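## Task

Take the foam block that sits on the desk and set it on the lowest shelf of the bookcase. At the end, nothing may remain in the hatched zone in front of the door. The coffee table may be pushed aside. Release the block and back the robot away from it. The robot must finish upright; toppling or ending tilted counts as failure.

## Robot and tools

ROBOT. A TidyBot++: a wheeled base (0.54 m long, 0.50 m wide, 0.38 m tall) on four driven casters, carrying one seven-joint arm with a two-finger gripper. The arm's shoulder sits 0.12 m ahead of the base centre, 0.68 m off the floor. Segments: upper arm 0.42 m, forearm 0.31 m, hand 0.31 m to the hand point. The arm begins folded, hand pointing down, reaching at most 0.08 m beyond the base front. base_camera is fixed on the front of the base (about 0.23 m forward, 0.35 m up, tilted downward, 644x364 image). wrist_camera rides on the hand and looks along it (fisheye, 644x476). Loose objects may occasionally get nudged by the simulation.

FRAMES. Base frame: origin on the floor below the base centre, x ahead, y to the left, z up. hand_pose is given in it: the point between the finger pads; its z axis runs out along the fingers, its y axis is the closing direction. The odometry frame is the base frame as it was when the scene began; base_odometry heading is positive leftward, -3.142 to 3.142, and it counts wheel rotation, so slip shows as travel and drift builds up. base_tilt is in degrees, positive when leaning forward or right.

execute_actions. Argument actions: a list holding zero or one action. An empty list only reports state and images. An action may contain:
- base: exactly one key, a relative offset from where the base currently is. translate_m (metres, forward positive, -2 to 2), strafe_m (metres, left positive, -2 to 2), rotate_rad (radians, counter-clockwise from above positive, -6.3 to 6.3).
- joints: absolute targets by name, in radians: joint_1_rad (unbounded; positive turns the arm clockwise seen from above, opposite to rotate_rad), joint_2_rad shoulder -2.249 to 2.249, joint_3_rad unbounded, joint_4_rad elbow -2.579 to 2.579, joint_5_rad unbounded, joint_6_rad wrist -2.099 to 2.099, joint_7_rad unbounded (hand down: positive is counter-clockwise from above; at 1.57 fingers open toward left and right). gripper_pos is a unitless 0 (open, about 85 mm gap) to 1 (closed); gap is roughly 85 x (1 - gripper_pos) mm. Unbounded joints go the short way, so turn in steps below half a revolution.
- speeds: optional lower caps for this action: translate_m and strafe_m 0.05 to 0.5 m/s, rotate_rad 0.1 to 1.57 rad/s (defaults are the maxima).
A base move needing more than 8.667 s is refused; an action never exceeds 15 s. Unknown keys or out-of-range numbers reject the entire call. Motions in one action start together. Anything left out may keep chasing its previous target. Argument cameras: list of base_camera, wrist_camera or all; omitted/null means all, [] means none.

ARM GEOMETRY. With joint_1_rad 0, joint_3_rad 3.14, joint_5_rad 0 (near the start) the arm moves in the vertical x-z plane. Tilt from vertical, forward positive: upper arm = joint_2_rad; forearm = joint_2_rad - joint_4_rad; hand = that minus joint_6_rad. Forward reach from shoulder = sum of length x sin(tilt); height above shoulder = sum of length x cos(tilt). A downward hand tops out near 0.94 m above the floor, only close to the base. Friction leaves joints a bit off target; to correct, resend each joint its previous command plus (wanted minus measured). Loads make the arm sag; never command a loaded joint to its own reading. Closed fingertips reach about 20 mm past the hand point.

OTHER TOOLS. wait(seconds 0 to 10): commands nothing, returns state and images. zoom_image(camera, region [x0, y0, x1, y1] in pixels, top-left origin, at most 504 by 504): enlarges part of the latest full image. read_manual(section "licences"): licence texts only. finished_scene(scene = current scene number): ends the scene irreversibly and reports success plus the next task; the goal must already hold.

RESULTS. base_status and joint_status tell how each motion ended: done; off_target (stopped short, may still push); contact_stop or time_out (target dropped, holding position); not_followed (self-collision check withheld the arm's targets, with a "joint command not followed" and "cause:" line; these may be retried later); limit_stop_at_motor_heat. A blocked base can report done while well short. on_its_own lists uncommanded changes. motor_effort: percent of maximum per motor, bracket = peak. Motor temperatures: one value per arm joint; MOTOR HOT from 60 °C, OVER-TEMPERATURE FAULT at 75 °C, when the arm sinks. ARM HIT: arm struck itself or the base. A torque fault (joints 1-4 above 104.5 N m, 5-7 above 51.3 N m) freezes the arm and gripper for 10 s while the base keeps going. The pictures line names the images in order. After any stop, later motion calls in the same reply are skipped.

AVOID. Driving while the arm is snagged above about 0.8 m can topple the robot; sideways force on a raised hand can lift wheels, so retract the arm or back off. Don't drive the arm into things, drop or slam objects, push very hard, or bring fingers near the floor. Holding loads heats motors, even while idle. Verify placement in camera images, since hand_pose can be a centimetre or two off.

Each tool is called after "Emit:" as name(argument=value, ...), one argument or row to a line, values as JSON.

## Session

I'll start by looking at the current state and images.

Emit:
execute_actions(
  actions=[],
)

Scene clock: 0.00 s.
Motor temperatures (°C, as the motors report them): [36 30 27 32 37 34 38]
base_odometry: x=+0.000 y=+0.000 heading=+0.000 (m, m, rad; odometry frame)
base_tilt: forward=+0.0 right=-0.1 (deg)
base_status: not commanded
joint_positions: joint_1_rad=+0.042 joint_2_rad=-0.352 joint_3_rad=+3.176 joint_4_rad=-2.523 joint_5_rad=+0.041 joint_6_rad=-0.885 joint_7_rad=+1.552 gripper_pos=+0.000
joint_status: not commanded
motor_effort: joint_1_rad=+2 joint_2_rad=-1 joint_3_rad=+0 joint_4_rad=+15 joint_5_rad=+0 joint_6_rad=+1 joint_7_rad=+0 (%)
hand_pose: x=+0.2595 y=-0.0180 z=+0.5893 quat_wxyz=(+0.012, +0.998, -0.034, +0.043) (m; base frame)
pictures: base_camera, wrist_camera
Images, in order (width x height): base_camera 644x364, wrist_camera 644x476.

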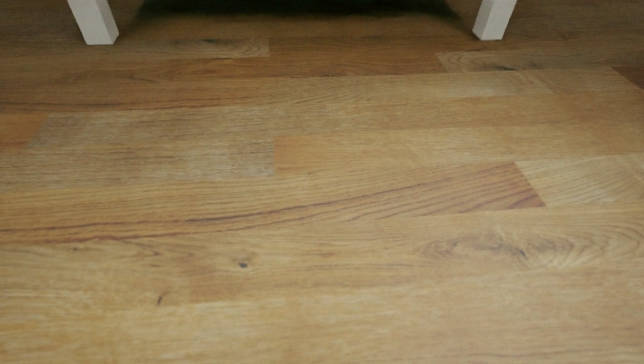

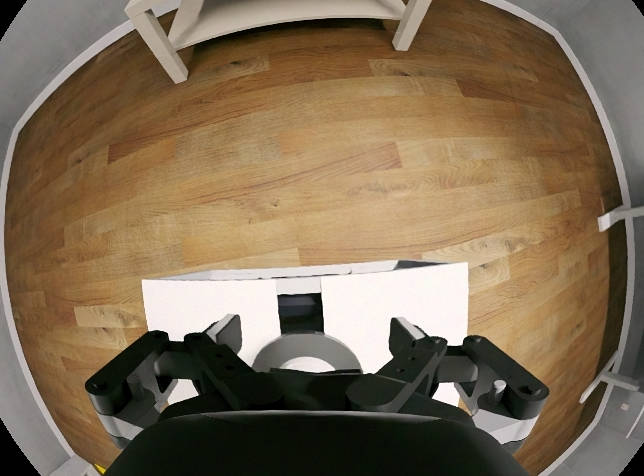

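Emit:
execute_actions(
  actions=[
    {"joints": {"joint_6_rad": 0.3}},
  ],
)

Scene clock: 1.63 s.
Motor temperatures (°C, as the motors report them): [36 30 27 32 37 34 38]
base_odometry: x=+0.000 y=+0.000 heading=+0.000 (m, m, rad; odometry frame)
base_tilt: forward=+0.0 right=-0.1 (deg)
base_status: not commanded
joint_positions: joint_1_rad=+0.042 joint_2_rad=-0.352 joint_3_rad=+3.176 joint_4_rad=-2.521 joint_5_rad=+0.041 joint_6_rad=+0.285 joint_7_rad=+1.552 gripper_pos=+0.000
joint_status: all done
motor_effort: joint_1_rad=+1(2) joint_2_rad=-6(6) joint_3_rad=+1(1) joint_4_rad=+20(21) joint_5_rad=-1(0) joint_6_rad=+8(9) joint_7_rad=+0(1) (%)
hand_pose: x=+0.5293 y=-0.0271 z=+0.8039 quat_wxyz=(+0.018, +0.808, -0.022, +0.588) (m; base frame)
pictures: base_camera, wrist_camera
camera_calibration (this result's frames):
wrist_camera: T_world_to_cam=[[-0.0906497, -0.994772, 0.047028, -0.0247364], [-0.288022, -0.0190166, -0.957435, 0.983104], [0.953324, -0.100336, -0.284792, -0.145977], [0, 0, 0, 1]] pos_world=[0.420076, -0.0205586, 0.900849]
Images, in order (width x height): base_camera 644x364, wrist_camera 644x476.

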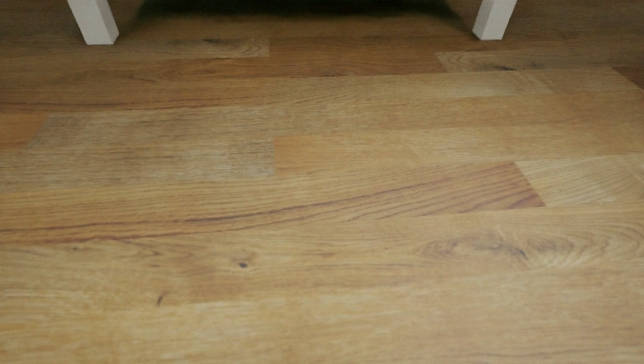

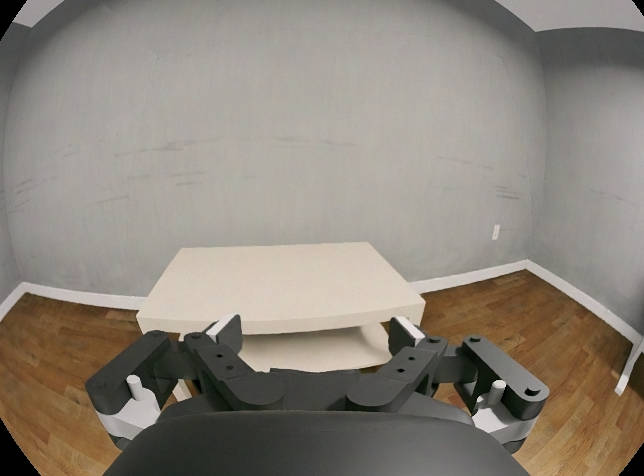

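Emit:
execute_actions(
  actions=[
    {"base": {"rotate_rad": -1.57}},
  ],
)

Scene clock: 4.07 s.
Motor temperatures (°C, as the motors report them): [36 30 27 32 37 34 38]
base_odometry: x=+0.000 y=+0.000 heading=-1.569 (m, m, rad; odometry frame)
base_tilt: forward=+0.0 right=-0.2 (deg)
base_status: done
joint_positions: joint_1_rad=+0.042 joint_2_rad=-0.352 joint_3_rad=+3.176 joint_4_rad=-2.521 joint_5_rad=+0.041 joint_6_rad=+0.285 joint_7_rad=+1.552 gripper_pos=+0.000
joint_status: not commanded
motor_effort: joint_1_rad=+1(0) joint_2_rad=-6(7) joint_3_rad=+1(1) joint_4_rad=+20(20) joint_5_rad=+0(0) joint_6_rad=+9(8) joint_7_rad=-1(0) (%)
hand_pose: x=+0.5293 y=-0.0271 z=+0.8039 quat_wxyz=(+0.018, +0.808, -0.022, +0.588) (m; base frame)
pictures: base_camera, wrist_camera
camera_calibration (this result's frames):
wrist_camera: T_world_to_cam=[[-0.0906752, -0.99477, 0.0470186, -0.024727], [-0.288022, -0.0190001, -0.957435, 0.983104], [0.953321, -0.100358, -0.284793, -0.145976], [0, 0, 0, 1]] pos_world=[0.420076, -0.0205684, 0.900848]
Images, in order (width x height): base_camera 644x364, wrist_camera 644x476.

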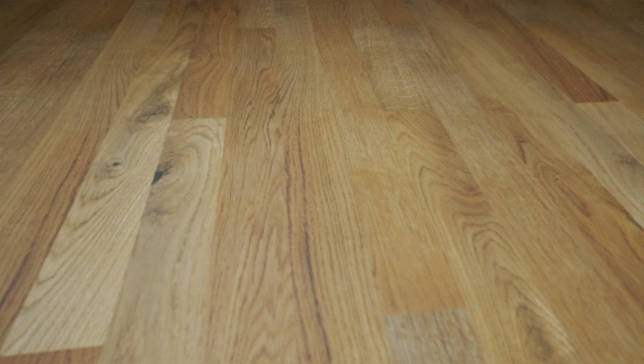

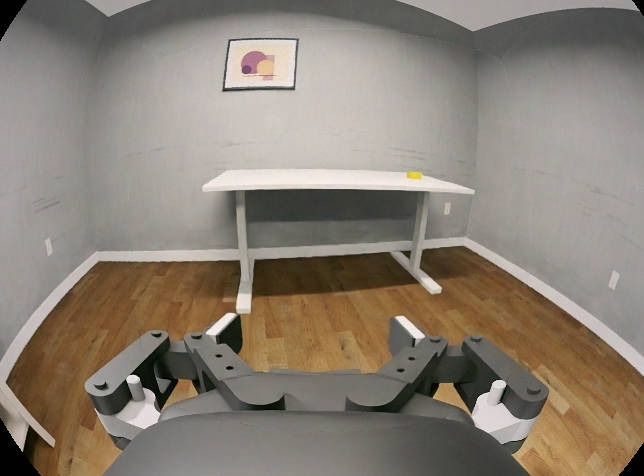

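Emit:
zoom_image(
  camera="wrist_camera",
  region=[360, 140, 500, 320],
)

Emit:
execute_actions(
  actions=[
    {"joints": {"joint_1_rad": 2.4}},
  ],
)

Region (360, 140, 500, 320) of wrist_camera's 644x476 image, scaled by 2.800.

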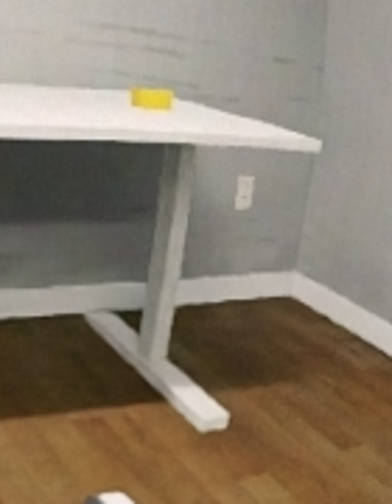

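Scene clock: 7.60 s.
Motor temperatures (°C, as the motors report them): [36 30 27 32 37 34 38]
base_odometry: x=+0.000 y=+0.000 heading=-1.569 (m, m, rad; odometry frame)
base_tilt: forward=+0.0 right=-0.1 (deg)
base_status: not commanded
joint_positions: joint_1_rad=+2.381 joint_2_rad=-0.352 joint_3_rad=+3.176 joint_4_rad=-2.521 joint_5_rad=+0.041 joint_6_rad=+0.285 joint_7_rad=+1.552 gripper_pos=+0.000
joint_status: all done
motor_effort: joint_1_rad=+2(1) joint_2_rad=-6(6) joint_3_rad=+0(0) joint_4_rad=+21(20) joint_5_rad=-1(1) joint_6_rad=+9(9) joint_7_rad=-1(0) (%)
hand_pose: x=-0.1857 y=-0.2761 z=+0.8039 quat_wxyz=(+0.548, +0.296, -0.753, +0.212) (m; base frame)
pictures: base_camera, wrist_camera
camera_calibration (this result's frames):
wrist_camera: T_world_to_cam=[[-0.652022, 0.756741, 0.0470188, 0.0420731], [0.186574, 0.220245, -0.957435, 0.926628], [-0.734886, -0.615496, -0.284793, 0.0549203], [0, 0, 0, 1]] pos_world=[-0.105092, -0.20212, 0.900849]
Images, in order (width x height): base_camera 644x364, wrist_camera 644x476.

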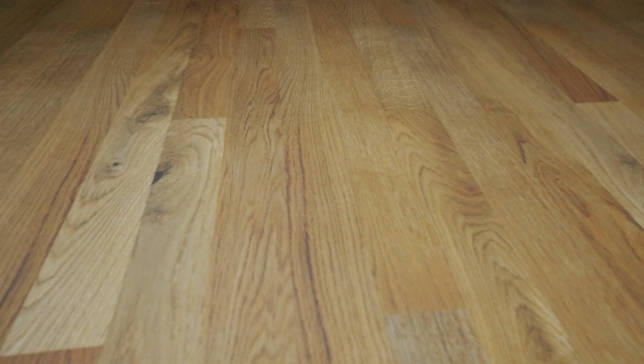

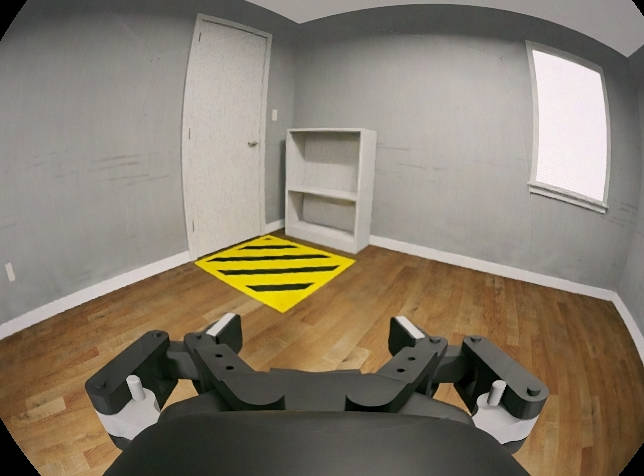

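Emit:
zoom_image(
  camera="wrist_camera",
  region=[180, 110, 400, 320],
)

Region (180, 110, 400, 320) of wrist_camera's 644x476 image, scaled by 2.291; it fills the top 481 rows of this view, and the rest is white.

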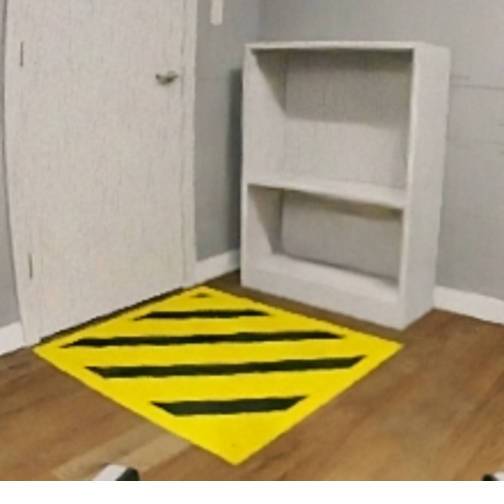

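Emit:
execute_actions(
  actions=[
    {"base": {"strafe_m": -0.85}, "joints": {"joint_1_rad": 0.0, "joint_2_rad": -0.1, "joint_3_rad": 3.14, "joint_4_rad": -1.6, "joint_5_rad": 0.0, "joint_6_rad": -0.7}},
  ],
)

Scene clock: 13.53 s.
Motor temperatures (°C, as the motors report them): [36 30 27 32 37 34 38]
base_odometry: x=-0.850 y=+0.000 heading=-1.570 (m, m, rad; odometry frame)
base_tilt: forward=+0.0 right=-0.1 (deg)
base_status: done
joint_positions: joint_1_rad=+0.015 joint_2_rad=-0.115 joint_3_rad=+3.152 joint_4_rad=-1.613 joint_5_rad=+0.022 joint_6_rad=-0.665 joint_7_rad=+1.552 gripper_pos=+0.000
joint_status: all done
motor_effort: joint_1_rad=+0(2) joint_2_rad=-18(19) joint_3_rad=+0(1) joint_4_rad=+23(23) joint_5_rad=+0(0) joint_6_rad=+7(8) joint_7_rad=+0(0) (%)
hand_pose: x=+0.6426 y=-0.0162 z=+0.9488 quat_wxyz=(+0.011, +0.883, -0.015, +0.470) (m; base frame)
pictures: base_camera, wrist_camera
camera_calibration (this result's frames):
wrist_camera: T_world_to_cam=[[-0.0575997, -0.996787, 0.0556633, -0.039956], [-0.539966, -0.0157917, -0.841539, 1.20666], [0.839714, -0.0785287, -0.537321, 0.101351], [0, 0, 0, 1]] pos_world=[0.564148, -0.0128135, 1.07213]
Images, in order (width x height): base_camera 644x364, wrist_camera 644x476.

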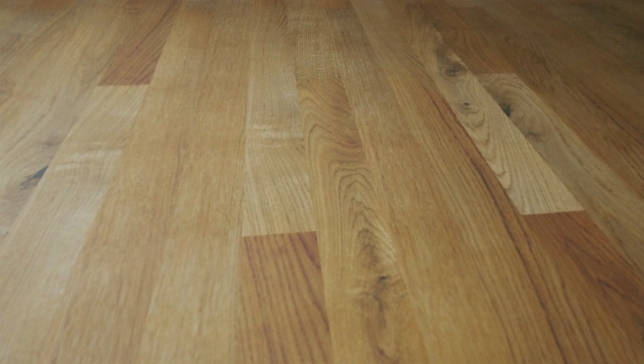

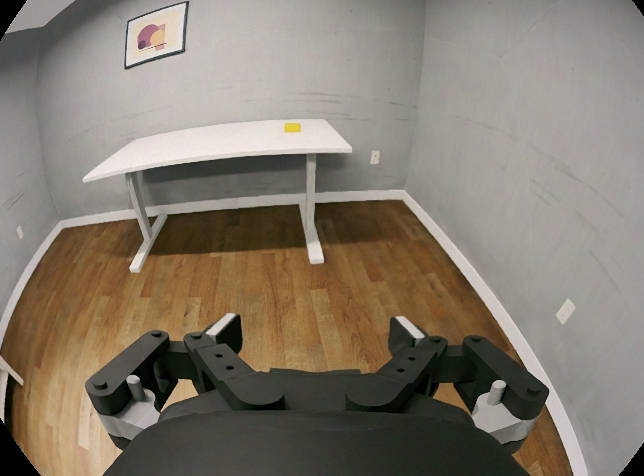

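Emit:
zoom_image(
  camera="wrist_camera",
  region=[250, 100, 370, 170],
)

Region (250, 100, 370, 170) of wrist_camera's 644x476 image, scaled by 4.200; it fills the top 294 rows of this view, and the rest is white.

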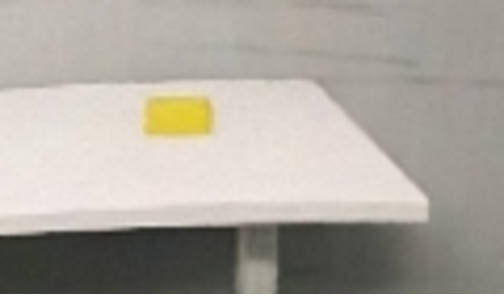

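Emit:
execute_actions(
  actions=[
    {"base": {"strafe_m": -0.5}, "joints": {"joint_1_rad": -0.8}},
  ],
  cameras=[],
)

Emit:
execute_actions(
  actions=[
    {"base": {"translate_m": 1.5}, "joints": {"joint_1_rad": -1.1}},
  ],
)

Scene clock: 18.10 s.
Motor temperatures (°C, as the motors report them): [36 30 27 32 37 34 38]
base_odometry: x=-1.350 y=+0.001 heading=-1.571 (m, m, rad; odometry frame)
base_tilt: forward=+0.0 right=-0.2 (deg)
base_status: done
joint_positions: joint_1_rad=-0.782 joint_2_rad=-0.107 joint_3_rad=+3.151 joint_4_rad=-1.612 joint_5_rad=+0.022 joint_6_rad=-0.667 joint_7_rad=+1.552 gripper_pos=+0.000
joint_status: all done
motor_effort: joint_1_rad=+1(3) joint_2_rad=-18(19) joint_3_rad=+1(2) joint_4_rad=+23(23) joint_5_rad=+0(1) joint_6_rad=+8(7) joint_7_rad=+0(0) (%)
hand_pose: x=+0.4974 y=+0.3646 z=+0.9447 quat_wxyz=(-0.171, +0.821, +0.330, +0.433) (m; base frame)
pictures: none
No camera images: the call's "cameras" was empty. Leave "cameras" out to get every camera's image.

Scene clock: 22.47 s.
Motor temperatures (°C, as the motors report them): [36 30 27 33 37 34 38]
base_odometry: x=-1.353 y=-1.499 heading=-1.572 (m, m, rad; odometry frame)
base_tilt: forward=+0.0 right=-0.2 (deg)
base_status: done
joint_positions: joint_1_rad=-1.089 joint_2_rad=-0.106 joint_3_rad=+3.144 joint_4_rad=-1.612 joint_5_rad=+0.020 joint_6_rad=-0.668 joint_7_rad=+1.552 gripper_pos=+0.000
joint_status: all done
motor_effort: joint_1_rad=+2(5) joint_2_rad=-18(20) joint_3_rad=+0(2) joint_4_rad=+23(23) joint_5_rad=+0(1) joint_6_rad=+7(7) joint_7_rad=+0(0) (%)
hand_pose: x=+0.3661 y=+0.4641 z=+0.9440 quat_wxyz=(-0.236, +0.760, +0.454, +0.401) (m; base frame)
pictures: base_camera, wrist_camera
camera_calibration (this result's frames):
wrist_camera: T_world_to_cam=[[0.868238, -0.493069, 0.0551938, -0.14913], [-0.230086, -0.4987, -0.835679, 1.1661], [0.439572, 0.712868, -0.546438, 0.156488], [0, 0, 0, 1]] pos_world=[0.328995, 0.396447, 1.06823]
Images, in order (width x height): base_camera 644x364, wrist_camera 644x476.

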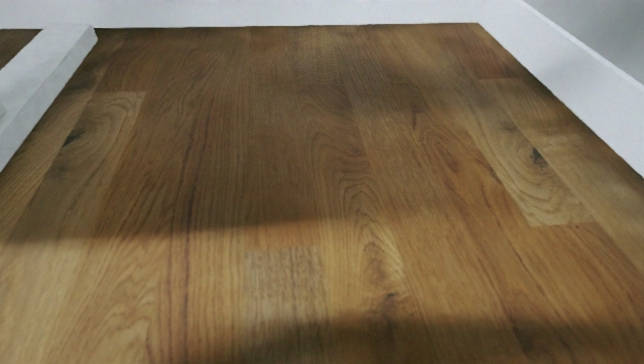

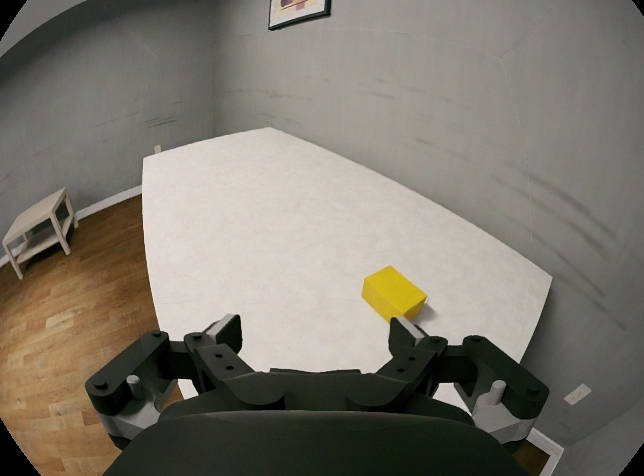

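Emit:
zoom_image(
  camera="wrist_camera",
  region=[340, 250, 460, 340],
)

Region (340, 250, 460, 340) of wrist_camera's 644x476 image, scaled by 4.200; it fills the top 378 rows of this view, and the rest is white.

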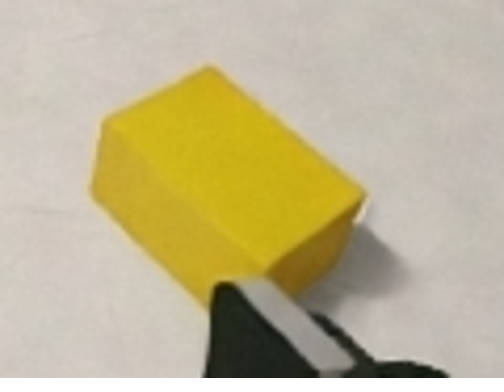

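Emit:
execute_actions(
  actions=[
    {"base": {"translate_m": 0.52}, "joints": {"joint_1_rad": -1.585, "joint_2_rad": -0.03, "joint_4_rad": -1.72, "joint_6_rad": -0.62, "joint_7_rad": 1.58}},
  ],
  cameras=[],
)

Emit:
execute_actions(
  actions=[
    {"base": {"rotate_rad": 0.125}},
  ],
)

Scene clock: 26.97 s.
Motor temperatures (°C, as the motors report them): [36 30 27 33 37 34 38]
base_odometry: x=-1.354 y=-2.019 heading=-1.572 (m, m, rad; odometry frame)
base_tilt: forward=+0.0 right=-0.2 (deg)
base_status: done
joint_positions: joint_1_rad=-1.565 joint_2_rad=-0.039 joint_3_rad=+3.141 joint_4_rad=-1.708 joint_5_rad=+0.020 joint_6_rad=-0.655 joint_7_rad=+1.559 gripper_pos=+0.000
joint_status: all done
motor_effort: joint_1_rad=+1(2) joint_2_rad=-20(21) joint_3_rad=+0(2) joint_4_rad=+22(25) joint_5_rad=+0(1) joint_6_rad=+7(8) joint_7_rad=+0(0) (%)
hand_pose: x=+0.1242 y=+0.5236 z=+0.8586 quat_wxyz=(-0.276, +0.651, +0.647, +0.286) (m; base frame)
pictures: none
No camera images: the call's "cameras" was empty. Leave "cameras" out to get every camera's image.

Scene clock: 27.87 s.
Motor temperatures (°C, as the motors report them): [36 30 27 33 37 34 38]
base_odometry: x=-1.354 y=-2.020 heading=-1.447 (m, m, rad; odometry frame)
base_tilt: forward=+0.0 right=-0.2 (deg)
base_status: done
joint_positions: joint_1_rad=-1.575 joint_2_rad=-0.036 joint_3_rad=+3.141 joint_4_rad=-1.708 joint_5_rad=+0.020 joint_6_rad=-0.654 joint_7_rad=+1.559 gripper_pos=+0.000
joint_status: not commanded
motor_effort: joint_1_rad=+2(0) joint_2_rad=-20(21) joint_3_rad=+0(2) joint_4_rad=+22(23) joint_5_rad=+0(1) joint_6_rad=+6(7) joint_7_rad=-1(0) (%)
hand_pose: x=+0.1185 y=+0.5241 z=+0.8572 quat_wxyz=(-0.277, +0.648, +0.650, +0.284) (m; base frame)
pictures: base_camera, wrist_camera
camera_calibration (this result's frames):
wrist_camera: T_world_to_cam=[[0.997847, -0.0129958, 0.0642832, -0.17456], [0.0391288, -0.668638, -0.742558, 1.04385], [0.0526323, 0.743475, -0.66669, 0.307955], [0, 0, 0, 1]] pos_world=[0.117131, 0.466732, 0.991651]
Images, in order (width x height): base_camera 644x364, wrist_camera 644x476.

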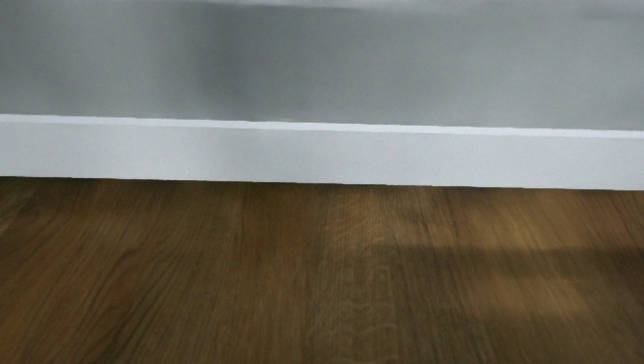

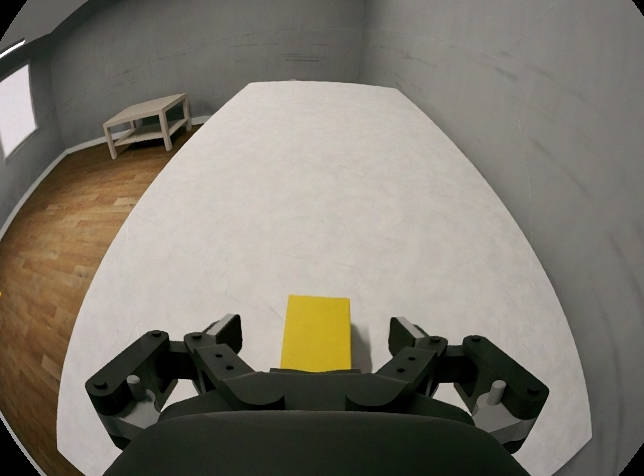

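Emit:
execute_actions(
  actions=[
    {"joints": {"joint_1_rad": -1.555, "joint_2_rad": 0.104, "joint_4_rad": -1.849, "joint_6_rad": -0.367}},
  ],
  cameras=["wrist_camera"],
)

Scene clock: 30.10 s.
Motor temperatures (°C, as the motors report them): [36 30 27 33 37 34 38]
base_odometry: x=-1.354 y=-2.020 heading=-1.447 (m, m, rad; odometry frame)
base_tilt: forward=+0.0 right=-0.2 (deg)
base_status: not commanded
joint_positions: joint_1_rad=-1.574 joint_2_rad=+0.109 joint_3_rad=+3.141 joint_4_rad=-1.846 joint_5_rad=+0.020 joint_6_rad=-0.402 joint_7_rad=+1.559 gripper_pos=+0.000
joint_status: all done
motor_effort: joint_1_rad=+1(2) joint_2_rad=-25(28) joint_3_rad=-1(0) joint_4_rad=+21(23) joint_5_rad=+0(0) joint_6_rad=+7(7) joint_7_rad=-1(1) (%)
hand_pose: x=+0.1181 y=+0.5572 z=+0.7621 quat_wxyz=(-0.268, +0.651, +0.656, +0.273) (m; base frame)
pictures: wrist_camera
camera_calibration (this result's frames):
wrist_camera: T_world_to_cam=[[0.997954, -0.00811821, 0.0634194, -0.169655], [0.0402484, -0.690944, -0.721787, 0.991773], [0.0496789, 0.722863, -0.689204, 0.248956], [0, 0, 0, 1]] pos_world=[0.117023, 0.503921, 0.89819]
Images, in order (width x height): wrist_camera 644x476.

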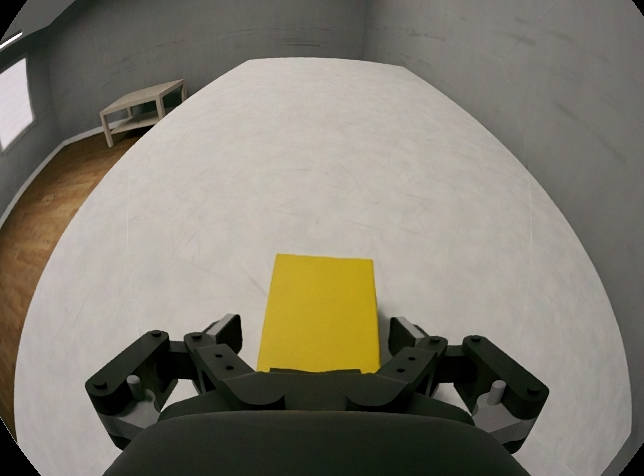

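Emit:
execute_actions(
  actions=[
    {"joints": {"gripper_pos": 0.55}},
  ],
  cameras=["wrist_camera"],
)

Scene clock: 31.37 s.
Motor temperatures (°C, as the motors report them): [36 30 27 33 37 34 38]
base_odometry: x=-1.354 y=-2.020 heading=-1.447 (m, m, rad; odometry frame)
base_tilt: forward=+0.0 right=-0.2 (deg)
base_status: not commanded
joint_positions: joint_1_rad=-1.573 joint_2_rad=+0.107 joint_3_rad=+3.141 joint_4_rad=-1.846 joint_5_rad=+0.020 joint_6_rad=-0.401 joint_7_rad=+1.559 gripper_pos=+0.382
joint_status: gripper_pos off_target (ended at +0.382, target +0.550)
motor_effort: joint_1_rad=+1(1) joint_2_rad=-25(25) joint_3_rad=+0(1) joint_4_rad=+21(21) joint_5_rad=+0(0) joint_6_rad=+7(7) joint_7_rad=+0(0) (%)
hand_pose: x=+0.1181 y=+0.5573 z=+0.7637 quat_wxyz=(-0.269, +0.651, +0.655, +0.275) (m; base frame)
pictures: wrist_camera
camera_calibration (this result's frames):
wrist_camera: T_world_to_cam=[[0.997954, -0.00833868, 0.0633861, -0.169618], [0.0402514, -0.688337, -0.724273, 0.993461], [0.0496705, 0.725343, -0.686594, 0.246632], [0, 0, 0, 1]] pos_world=[0.117033, 0.503529, 0.899624]
Images, in order (width x height): wrist_camera 644x476.

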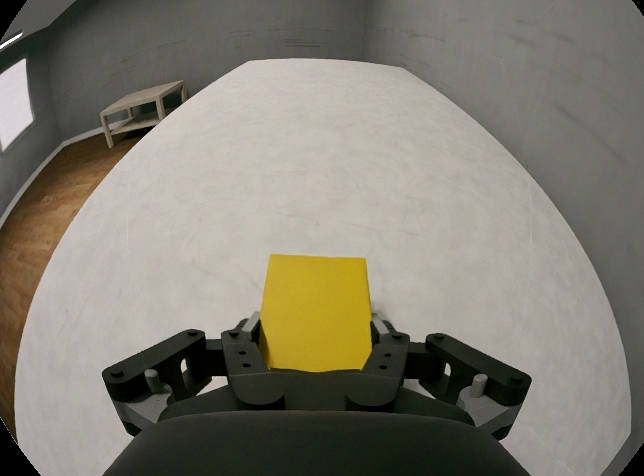

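Emit:
execute_actions(
  actions=[
    {"joints": {"joint_2_rad": -0.08, "joint_4_rad": -1.75, "joint_6_rad": -0.68, "gripper_pos": 0.55}},
  ],
  cameras=["wrist_camera"],
)

Scene clock: 32.90 s.
Motor temperatures (°C, as the motors report them): [36 30 27 33 37 34 38]
base_odometry: x=-1.354 y=-2.020 heading=-1.447 (m, m, rad; odometry frame)
base_tilt: forward=+0.0 right=-0.2 (deg)
base_status: not commanded
joint_positions: joint_1_rad=-1.573 joint_2_rad=-0.083 joint_3_rad=+3.141 joint_4_rad=-1.758 joint_5_rad=+0.020 joint_6_rad=-0.648 joint_7_rad=+1.559 gripper_pos=+0.382
joint_status: gripper_pos off_target (ended at +0.382, target +0.550); the others done
motor_effort: joint_1_rad=+1(2) joint_2_rad=-19(27) joint_3_rad=+1(0) joint_4_rad=+23(22) joint_5_rad=+0(0) joint_6_rad=+7(8) joint_7_rad=-1(0) (%)
hand_pose: x=+0.1196 y=+0.5051 z=+0.8554 quat_wxyz=(-0.277, +0.648, +0.649, +0.285) (m; base frame)
pictures: wrist_camera
camera_calibration (this result's frames):
wrist_camera: T_world_to_cam=[[0.997819, -0.0150044, 0.0642751, -0.174737], [0.0379198, -0.666745, -0.744321, 1.03045], [0.0540232, 0.745135, -0.664722, 0.318211], [0, 0, 0, 1]] pos_world=[0.118091, 0.447313, 0.989735]
Images, in order (width x height): wrist_camera 644x476.

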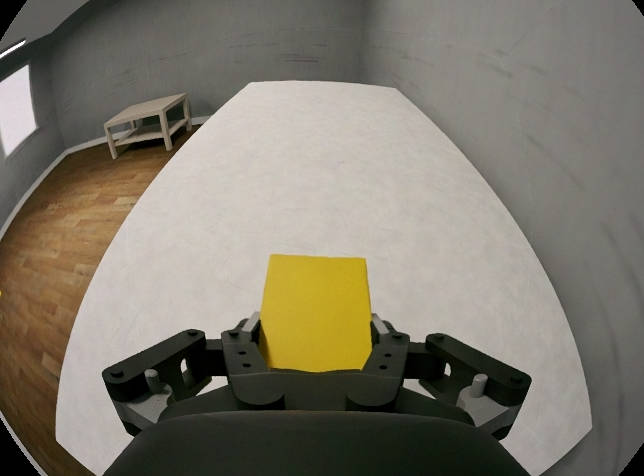

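Emit:
execute_actions(
  actions=[
    {"base": {"translate_m": -2.0}, "joints": {"joint_1_rad": -2.9, "gripper_pos": 0.55}},
  ],
)

Scene clock: 38.67 s.
Motor temperatures (°C, as the motors report them): [36 30 27 33 37 34 38]
base_odometry: x=-1.603 y=-0.035 heading=-1.446 (m, m, rad; odometry frame)
base_tilt: forward=+0.0 right=-0.2 (deg)
base_status: done
joint_positions: joint_1_rad=-2.884 joint_2_rad=-0.078 joint_3_rad=+3.141 joint_4_rad=-1.758 joint_5_rad=+0.020 joint_6_rad=-0.649 joint_7_rad=+1.559 gripper_pos=+0.382
joint_status: gripper_pos off_target (ended at +0.382, target +0.550); the others done
motor_effort: joint_1_rad=+1(0) joint_2_rad=-18(21) joint_3_rad=+0(2) joint_4_rad=+23(23) joint_5_rad=+0(1) joint_6_rad=+7(7) joint_7_rad=+0(0) (%)
hand_pose: x=-0.3695 y=+0.1311 z=+0.8529 quat_wxyz=(-0.391, +0.118, +0.911, +0.057) (m; base frame)
pictures: base_camera, wrist_camera
camera_calibration (this result's frames):
wrist_camera: T_world_to_cam=[[0.271549, 0.96027, 0.0643574, -0.0883796], [0.657825, -0.136379, -0.74072, 0.954221], [-0.702515, 0.243478, -0.668724, 0.411243], [0, 0, 0, 1]] pos_world=[-0.314807, 0.114876, 0.987507]
Images, in order (width x height): base_camera 644x364, wrist_camera 644x476.

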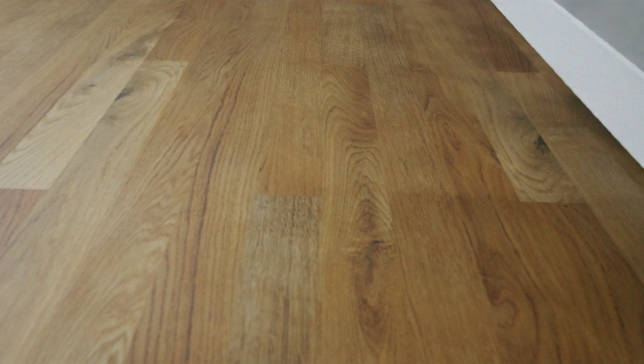

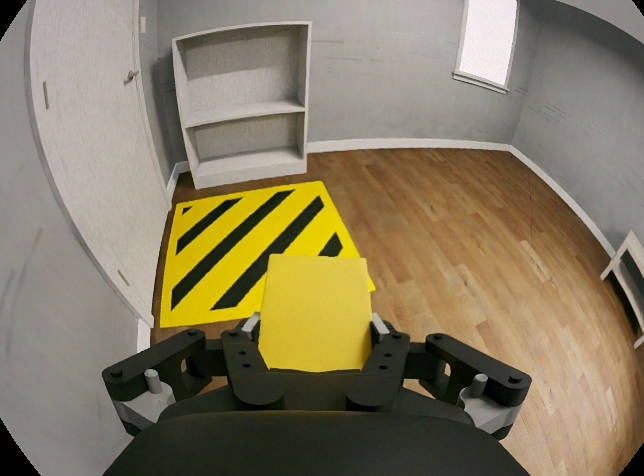

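Emit:
zoom_image(
  camera="wrist_camera",
  region=[160, 10, 340, 210],
)

Emit:
execute_actions(
  actions=[
    {"base": {"rotate_rad": 3.14}, "joints": {"joint_1_rad": 0.0, "gripper_pos": 0.55}},
  ],
)

Region (160, 10, 340, 210) of wrist_camera's 644x476 image, scaled by 2.520; it fills the left 454 columns of this view, and the rest is white.

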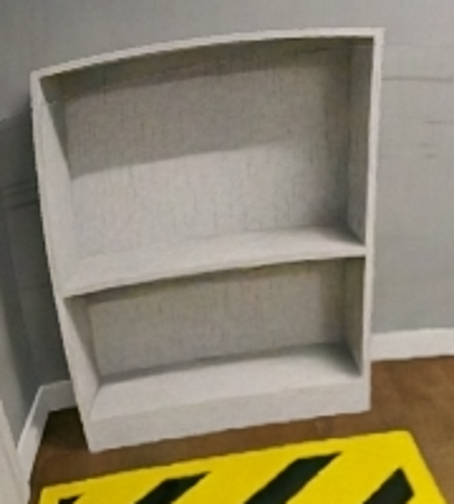

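Scene clock: 42.77 s.
Motor temperatures (°C, as the motors report them): [36 30 27 33 37 34 38]
base_odometry: x=-1.603 y=-0.035 heading=+1.693 (m, m, rad; odometry frame)
base_tilt: forward=+0.0 right=-0.2 (deg)
base_status: done
joint_positions: joint_1_rad=-0.015 joint_2_rad=-0.078 joint_3_rad=+3.141 joint_4_rad=-1.758 joint_5_rad=+0.020 joint_6_rad=-0.649 joint_7_rad=+1.559 gripper_pos=+0.382
joint_status: gripper_pos off_target (ended at +0.382, target +0.550); the others done
motor_effort: joint_1_rad=+1(1) joint_2_rad=-19(20) joint_3_rad=+0(1) joint_4_rad=+23(23) joint_5_rad=+0(0) joint_6_rad=+6(7) joint_7_rad=+0(1) (%)
hand_pose: x=+0.6247 y=+0.0056 z=+0.8528 quat_wxyz=(+0.003, +0.919, +0.007, +0.395) (m; base frame)
pictures: base_camera, wrist_camera
camera_calibration (this result's frames):
wrist_camera: T_world_to_cam=[[-0.00233823, -0.997924, 0.0643665, -0.0558022], [-0.670552, -0.0461864, -0.740423, 1.11207], [0.741859, -0.0448923, -0.669052, 0.239795], [0, 0, 0, 1]] pos_world=[0.567678, 0.00644135, 0.987432]
Images, in order (width x height): base_camera 644x364, wrist_camera 644x476.

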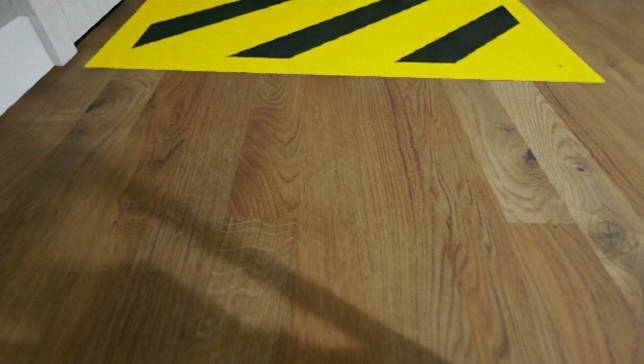

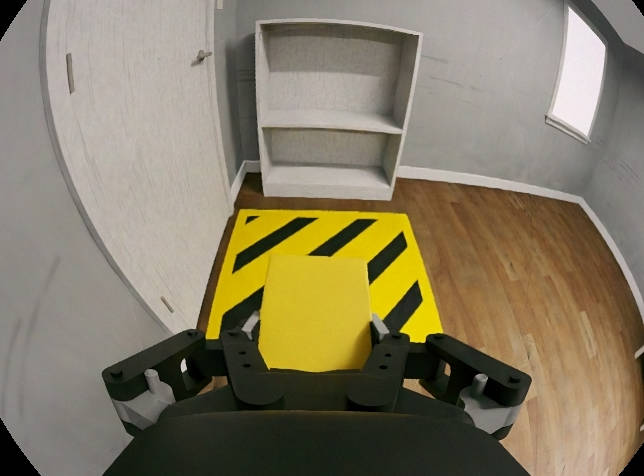

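Emit:
zoom_image(
  camera="wrist_camera",
  region=[240, 100, 420, 220],
)

Region (240, 100, 420, 220) of wrist_camera's 644x476 image, scaled by 2.800.

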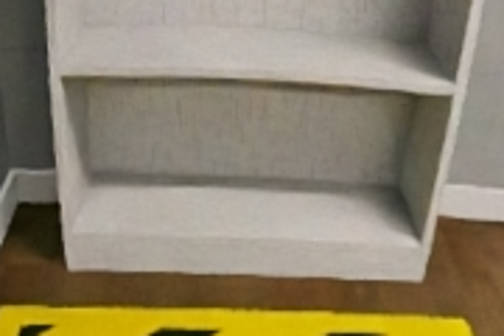

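Emit:
execute_actions(
  actions=[
    {"base": {"translate_m": 0.88}, "joints": {"joint_1_rad": 0.02, "joint_2_rad": 1.515, "joint_4_rad": -1.36, "joint_6_rad": 0.56, "gripper_pos": 0.55}},
  ],
)

Scene clock: 47.00 s.
Motor temperatures (°C, as the motors report them): [36 30 27 33 37 34 38]
base_odometry: x=-1.712 y=+0.838 heading=+1.695 (m, m, rad; odometry frame)
base_tilt: forward=+0.0 right=-0.1 (deg)
base_status: done
joint_positions: joint_1_rad=-0.002 joint_2_rad=+1.509 joint_3_rad=+3.141 joint_4_rad=-1.369 joint_5_rad=+0.020 joint_6_rad=+0.525 joint_7_rad=+1.559 gripper_pos=+0.382
joint_status: gripper_pos off_target (ended at +0.382, target +0.550); the others done
motor_effort: joint_1_rad=+2(2) joint_2_rad=-48(51) joint_3_rad=+0(1) joint_4_rad=+8(23) joint_5_rad=+0(0) joint_6_rad=+6(6) joint_7_rad=+0(0) (%)
hand_pose: x=+0.8413 y=+0.0064 z=+0.1845 quat_wxyz=(-0.004, +0.923, +0.005, +0.384) (m; base frame)
pictures: base_camera, wrist_camera
camera_calibration (this result's frames):
wrist_camera: T_world_to_cam=[[0.00219974, -0.998771, 0.0495111, -0.0126049], [-0.688347, -0.0374267, -0.724415, 0.774543], [0.725378, -0.0324873, -0.687584, -0.350837], [0, 0, 0, 1]] pos_world=[0.787672, 0.0050015, 0.320485]
Images, in order (width x height): base_camera 644x364, wrist_camera 644x476.

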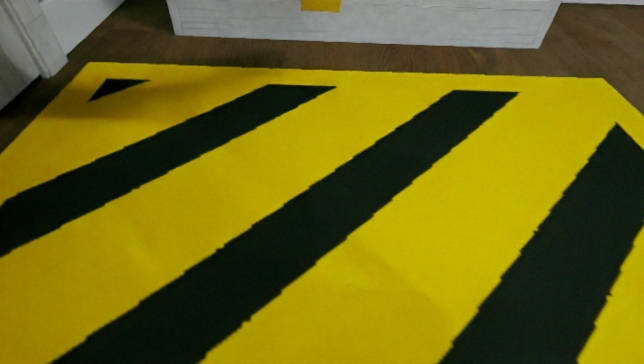

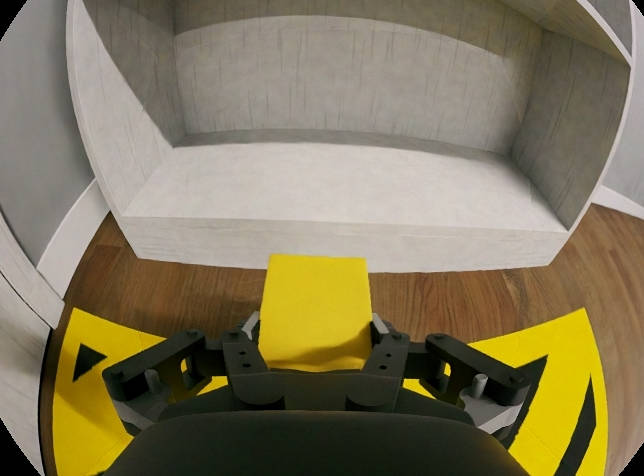

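Emit:
execute_actions(
  actions=[
    {"base": {"translate_m": 0.29}, "joints": {"gripper_pos": 0.55}},
  ],
)

Scene clock: 49.43 s.
Motor temperatures (°C, as the motors report them): [36 31 27 33 37 34 38]
base_odometry: x=-1.749 y=+1.126 heading=+1.696 (m, m, rad; odometry frame)
base_tilt: forward=+0.0 right=-0.1 (deg)
base_status: done
joint_positions: joint_1_rad=+0.000 joint_2_rad=+1.512 joint_3_rad=+3.141 joint_4_rad=-1.363 joint_5_rad=+0.020 joint_6_rad=+0.526 joint_7_rad=+1.559 gripper_pos=+0.382
joint_status: gripper_pos off_target (ended at +0.382, target +0.550)
motor_effort: joint_1_rad=+1(0) joint_2_rad=-48(49) joint_3_rad=+0(2) joint_4_rad=+9(10) joint_5_rad=+0(0) joint_6_rad=+6(7) joint_7_rad=-1(0) (%)
hand_pose: x=+0.8439 y=+0.0050 z=+0.1851 quat_wxyz=(-0.004, +0.922, +0.004, +0.386) (m; base frame)
pictures: base_camera, wrist_camera
camera_calibration (this result's frames):
wrist_camera: T_world_to_cam=[[0.0000657583, -0.998775, 0.0494857, -0.0121739], [-0.684389, -0.0361258, -0.728221, 0.774076], [0.729117, -0.0338196, -0.683553, -0.356217], [0, 0, 0, 1]] pos_world=[0.789494, 0.00375805, 0.320807]
Images, in order (width x height): base_camera 644x364, wrist_camera 644x476.

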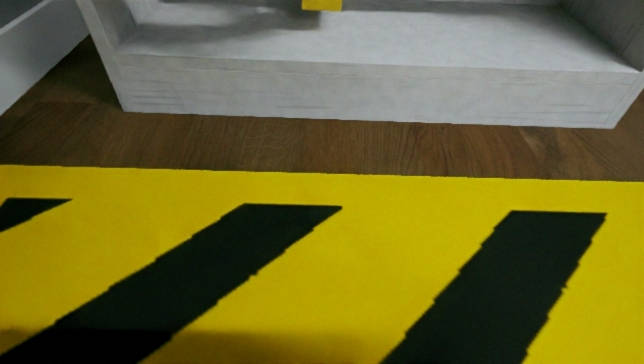

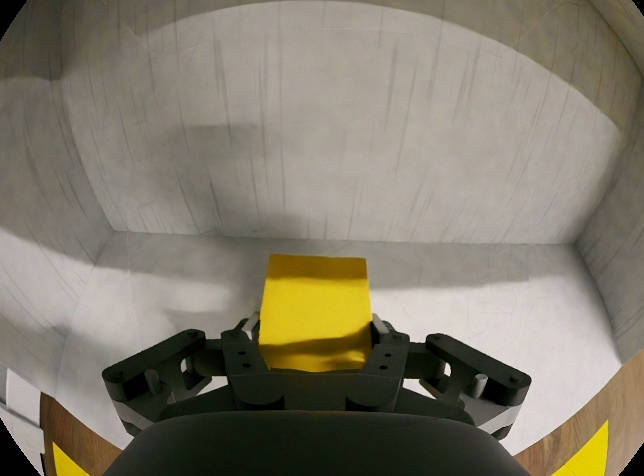

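Emit:
execute_actions(
  actions=[
    {"joints": {"joint_2_rad": 1.583, "joint_4_rad": -1.285, "gripper_pos": 0.55}},
  ],
)

Scene clock: 50.73 s.
Motor temperatures (°C, as the motors report them): [36 31 27 33 37 34 38]
base_odometry: x=-1.749 y=+1.126 heading=+1.696 (m, m, rad; odometry frame)
base_tilt: forward=+0.0 right=-0.1 (deg)
base_status: not commanded
joint_positions: joint_1_rad=+0.000 joint_2_rad=+1.582 joint_3_rad=+3.141 joint_4_rad=-1.293 joint_5_rad=+0.020 joint_6_rad=+0.526 joint_7_rad=+1.559 gripper_pos=+0.382
joint_status: gripper_pos off_target (ended at +0.382, target +0.550); the others done
motor_effort: joint_1_rad=+1(2) joint_2_rad=-47(50) joint_3_rad=+0(0) joint_4_rad=+9(10) joint_5_rad=+0(0) joint_6_rad=+6(7) joint_7_rad=+0(0) (%)
hand_pose: x=+0.8443 y=+0.0050 z=+0.1555 quat_wxyz=(-0.004, +0.922, +0.004, +0.386) (m; base frame)
pictures: base_camera, wrist_camera
camera_calibration (this result's frames):
wrist_camera: T_world_to_cam=[[0.000048554, -0.998775, 0.0494851, -0.0107042], [-0.68479, -0.036095, -0.727846, 0.753041], [0.72874, -0.0338516, -0.683953, -0.376424], [0, 0, 0, 1]] pos_world=[0.789991, 0.00374734, 0.291171]
Images, in order (width x height): base_camera 644x364, wrist_camera 644x476.

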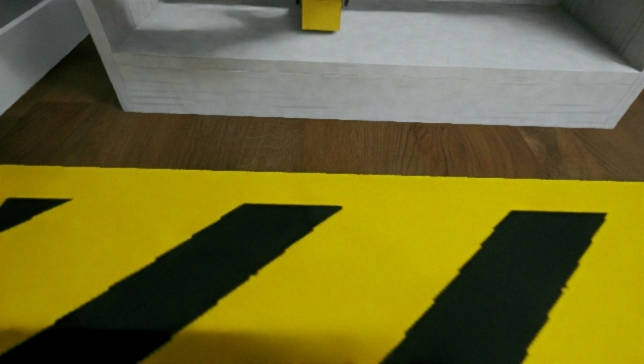

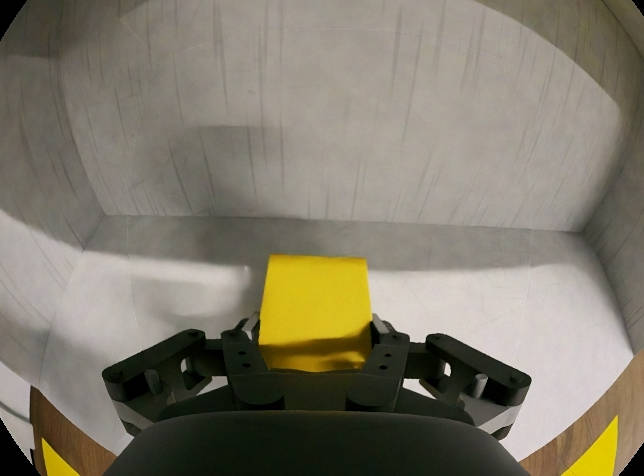

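Emit:
zoom_image(
  camera="base_camera",
  region=[260, 0, 400, 80],
)

Region (260, 0, 400, 80) of base_camera's 644x364 image, scaled by 3.600; it fills the top 288 rows of this view, and the rest is white.

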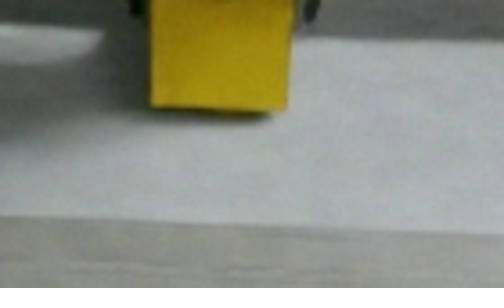

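Emit:
execute_actions(
  actions=[
    {"joints": {"joint_2_rad": 1.598, "joint_4_rad": -1.277, "gripper_pos": 0.55}},
  ],
)

Emit:
zoom_image(
  camera="base_camera",
  region=[260, 0, 400, 80],
)

Scene clock: 51.67 s.
Motor temperatures (°C, as the motors report them): [36 31 27 33 37 34 38]
base_odometry: x=-1.749 y=+1.126 heading=+1.696 (m, m, rad; odometry frame)
base_tilt: forward=+0.0 right=-0.1 (deg)
base_status: not commanded
joint_positions: joint_1_rad=+0.000 joint_2_rad=+1.591 joint_3_rad=+3.141 joint_4_rad=-1.287 joint_5_rad=+0.020 joint_6_rad=+0.526 joint_7_rad=+1.559 gripper_pos=+0.382
joint_status: gripper_pos off_target (ended at +0.382, target +0.550); the others done
motor_effort: joint_1_rad=+1(2) joint_2_rad=-47(48) joint_3_rad=+0(1) joint_4_rad=+9(9) joint_5_rad=+0(0) joint_6_rad=+7(7) joint_7_rad=+0(0) (%)
hand_pose: x=+0.8425 y=+0.0050 z=+0.1505 quat_wxyz=(-0.004, +0.923, +0.004, +0.385) (m; base frame)
pictures: base_camera, wrist_camera
camera_calibration (this result's frames):
wrist_camera: T_world_to_cam=[[0.000211409, -0.998775, 0.0494856, -0.0105983], [-0.687235, -0.0360932, -0.725538, 0.749909], [0.726435, -0.0338549, -0.686401, -0.37617], [0, 0, 0, 1]] pos_world=[0.788629, 0.00374609, 0.286408]
Images, in order (width x height): base_camera 644x364, wrist_camera 644x476.

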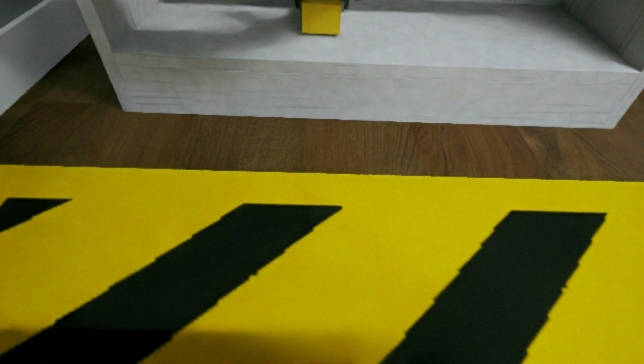

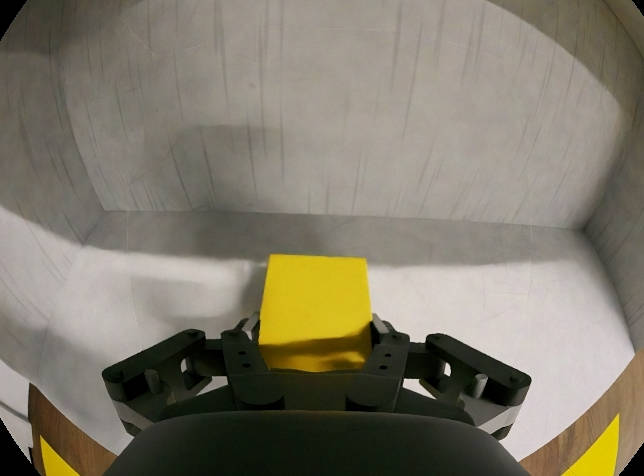

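Region (260, 0, 400, 80) of base_camera's 644x364 image, scaled by 3.600; it fills the top 288 rows of this view, and the rest is white.

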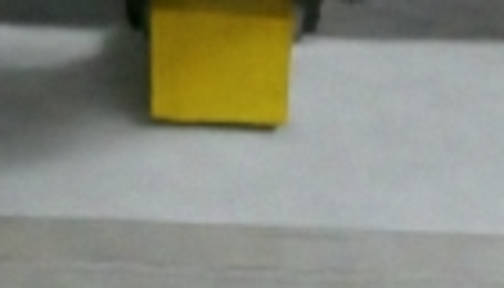

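Emit:
execute_actions(
  actions=[
    {"joints": {"gripper_pos": 0.0}},
  ],
)

Scene clock: 52.60 s.
Motor temperatures (°C, as the motors report them): [36 31 27 33 37 34 38]
base_odometry: x=-1.749 y=+1.126 heading=+1.696 (m, m, rad; odometry frame)
base_tilt: forward=+0.0 right=-0.1 (deg)
base_status: not commanded
joint_positions: joint_1_rad=+0.000 joint_2_rad=+1.591 joint_3_rad=+3.141 joint_4_rad=-1.287 joint_5_rad=+0.020 joint_6_rad=+0.526 joint_7_rad=+1.559 gripper_pos=+0.000
joint_status: all done
motor_effort: joint_1_rad=+1(2) joint_2_rad=-47(47) joint_3_rad=-1(0) joint_4_rad=+8(9) joint_5_rad=+0(0) joint_6_rad=+6(7) joint_7_rad=-1(0) (%)
hand_pose: x=+0.8425 y=+0.0050 z=+0.1505 quat_wxyz=(-0.004, +0.923, +0.004, +0.385) (m; base frame)
pictures: base_camera, wrist_camera
camera_calibration (this result's frames):
wrist_camera: T_world_to_cam=[[0.000211554, -0.998775, 0.0494855, -0.0105983], [-0.687235, -0.0360932, -0.725538, 0.749909], [0.726435, -0.0338547, -0.686401, -0.376171], [0, 0, 0, 1]] pos_world=[0.788629, 0.00374618, 0.286408]
Images, in order (width x height): base_camera 644x364, wrist_camera 644x476.

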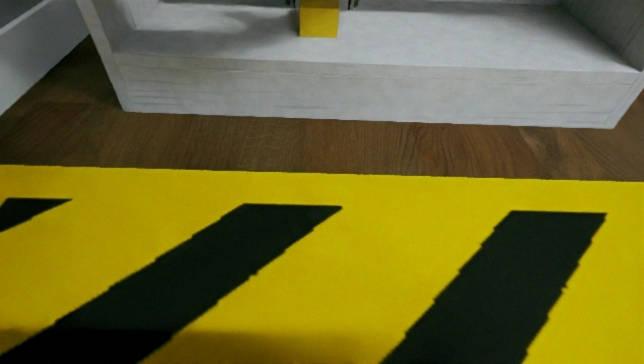

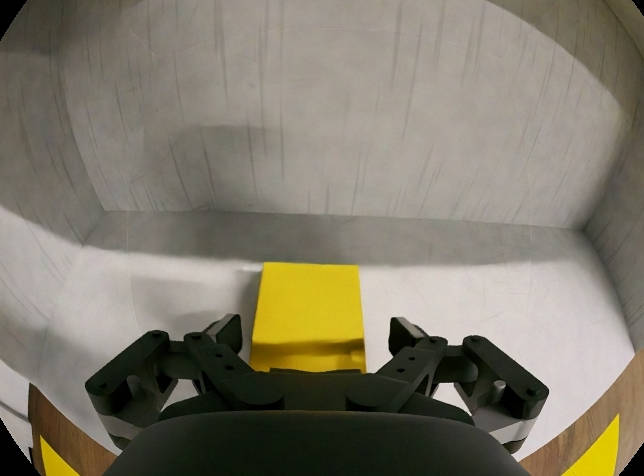

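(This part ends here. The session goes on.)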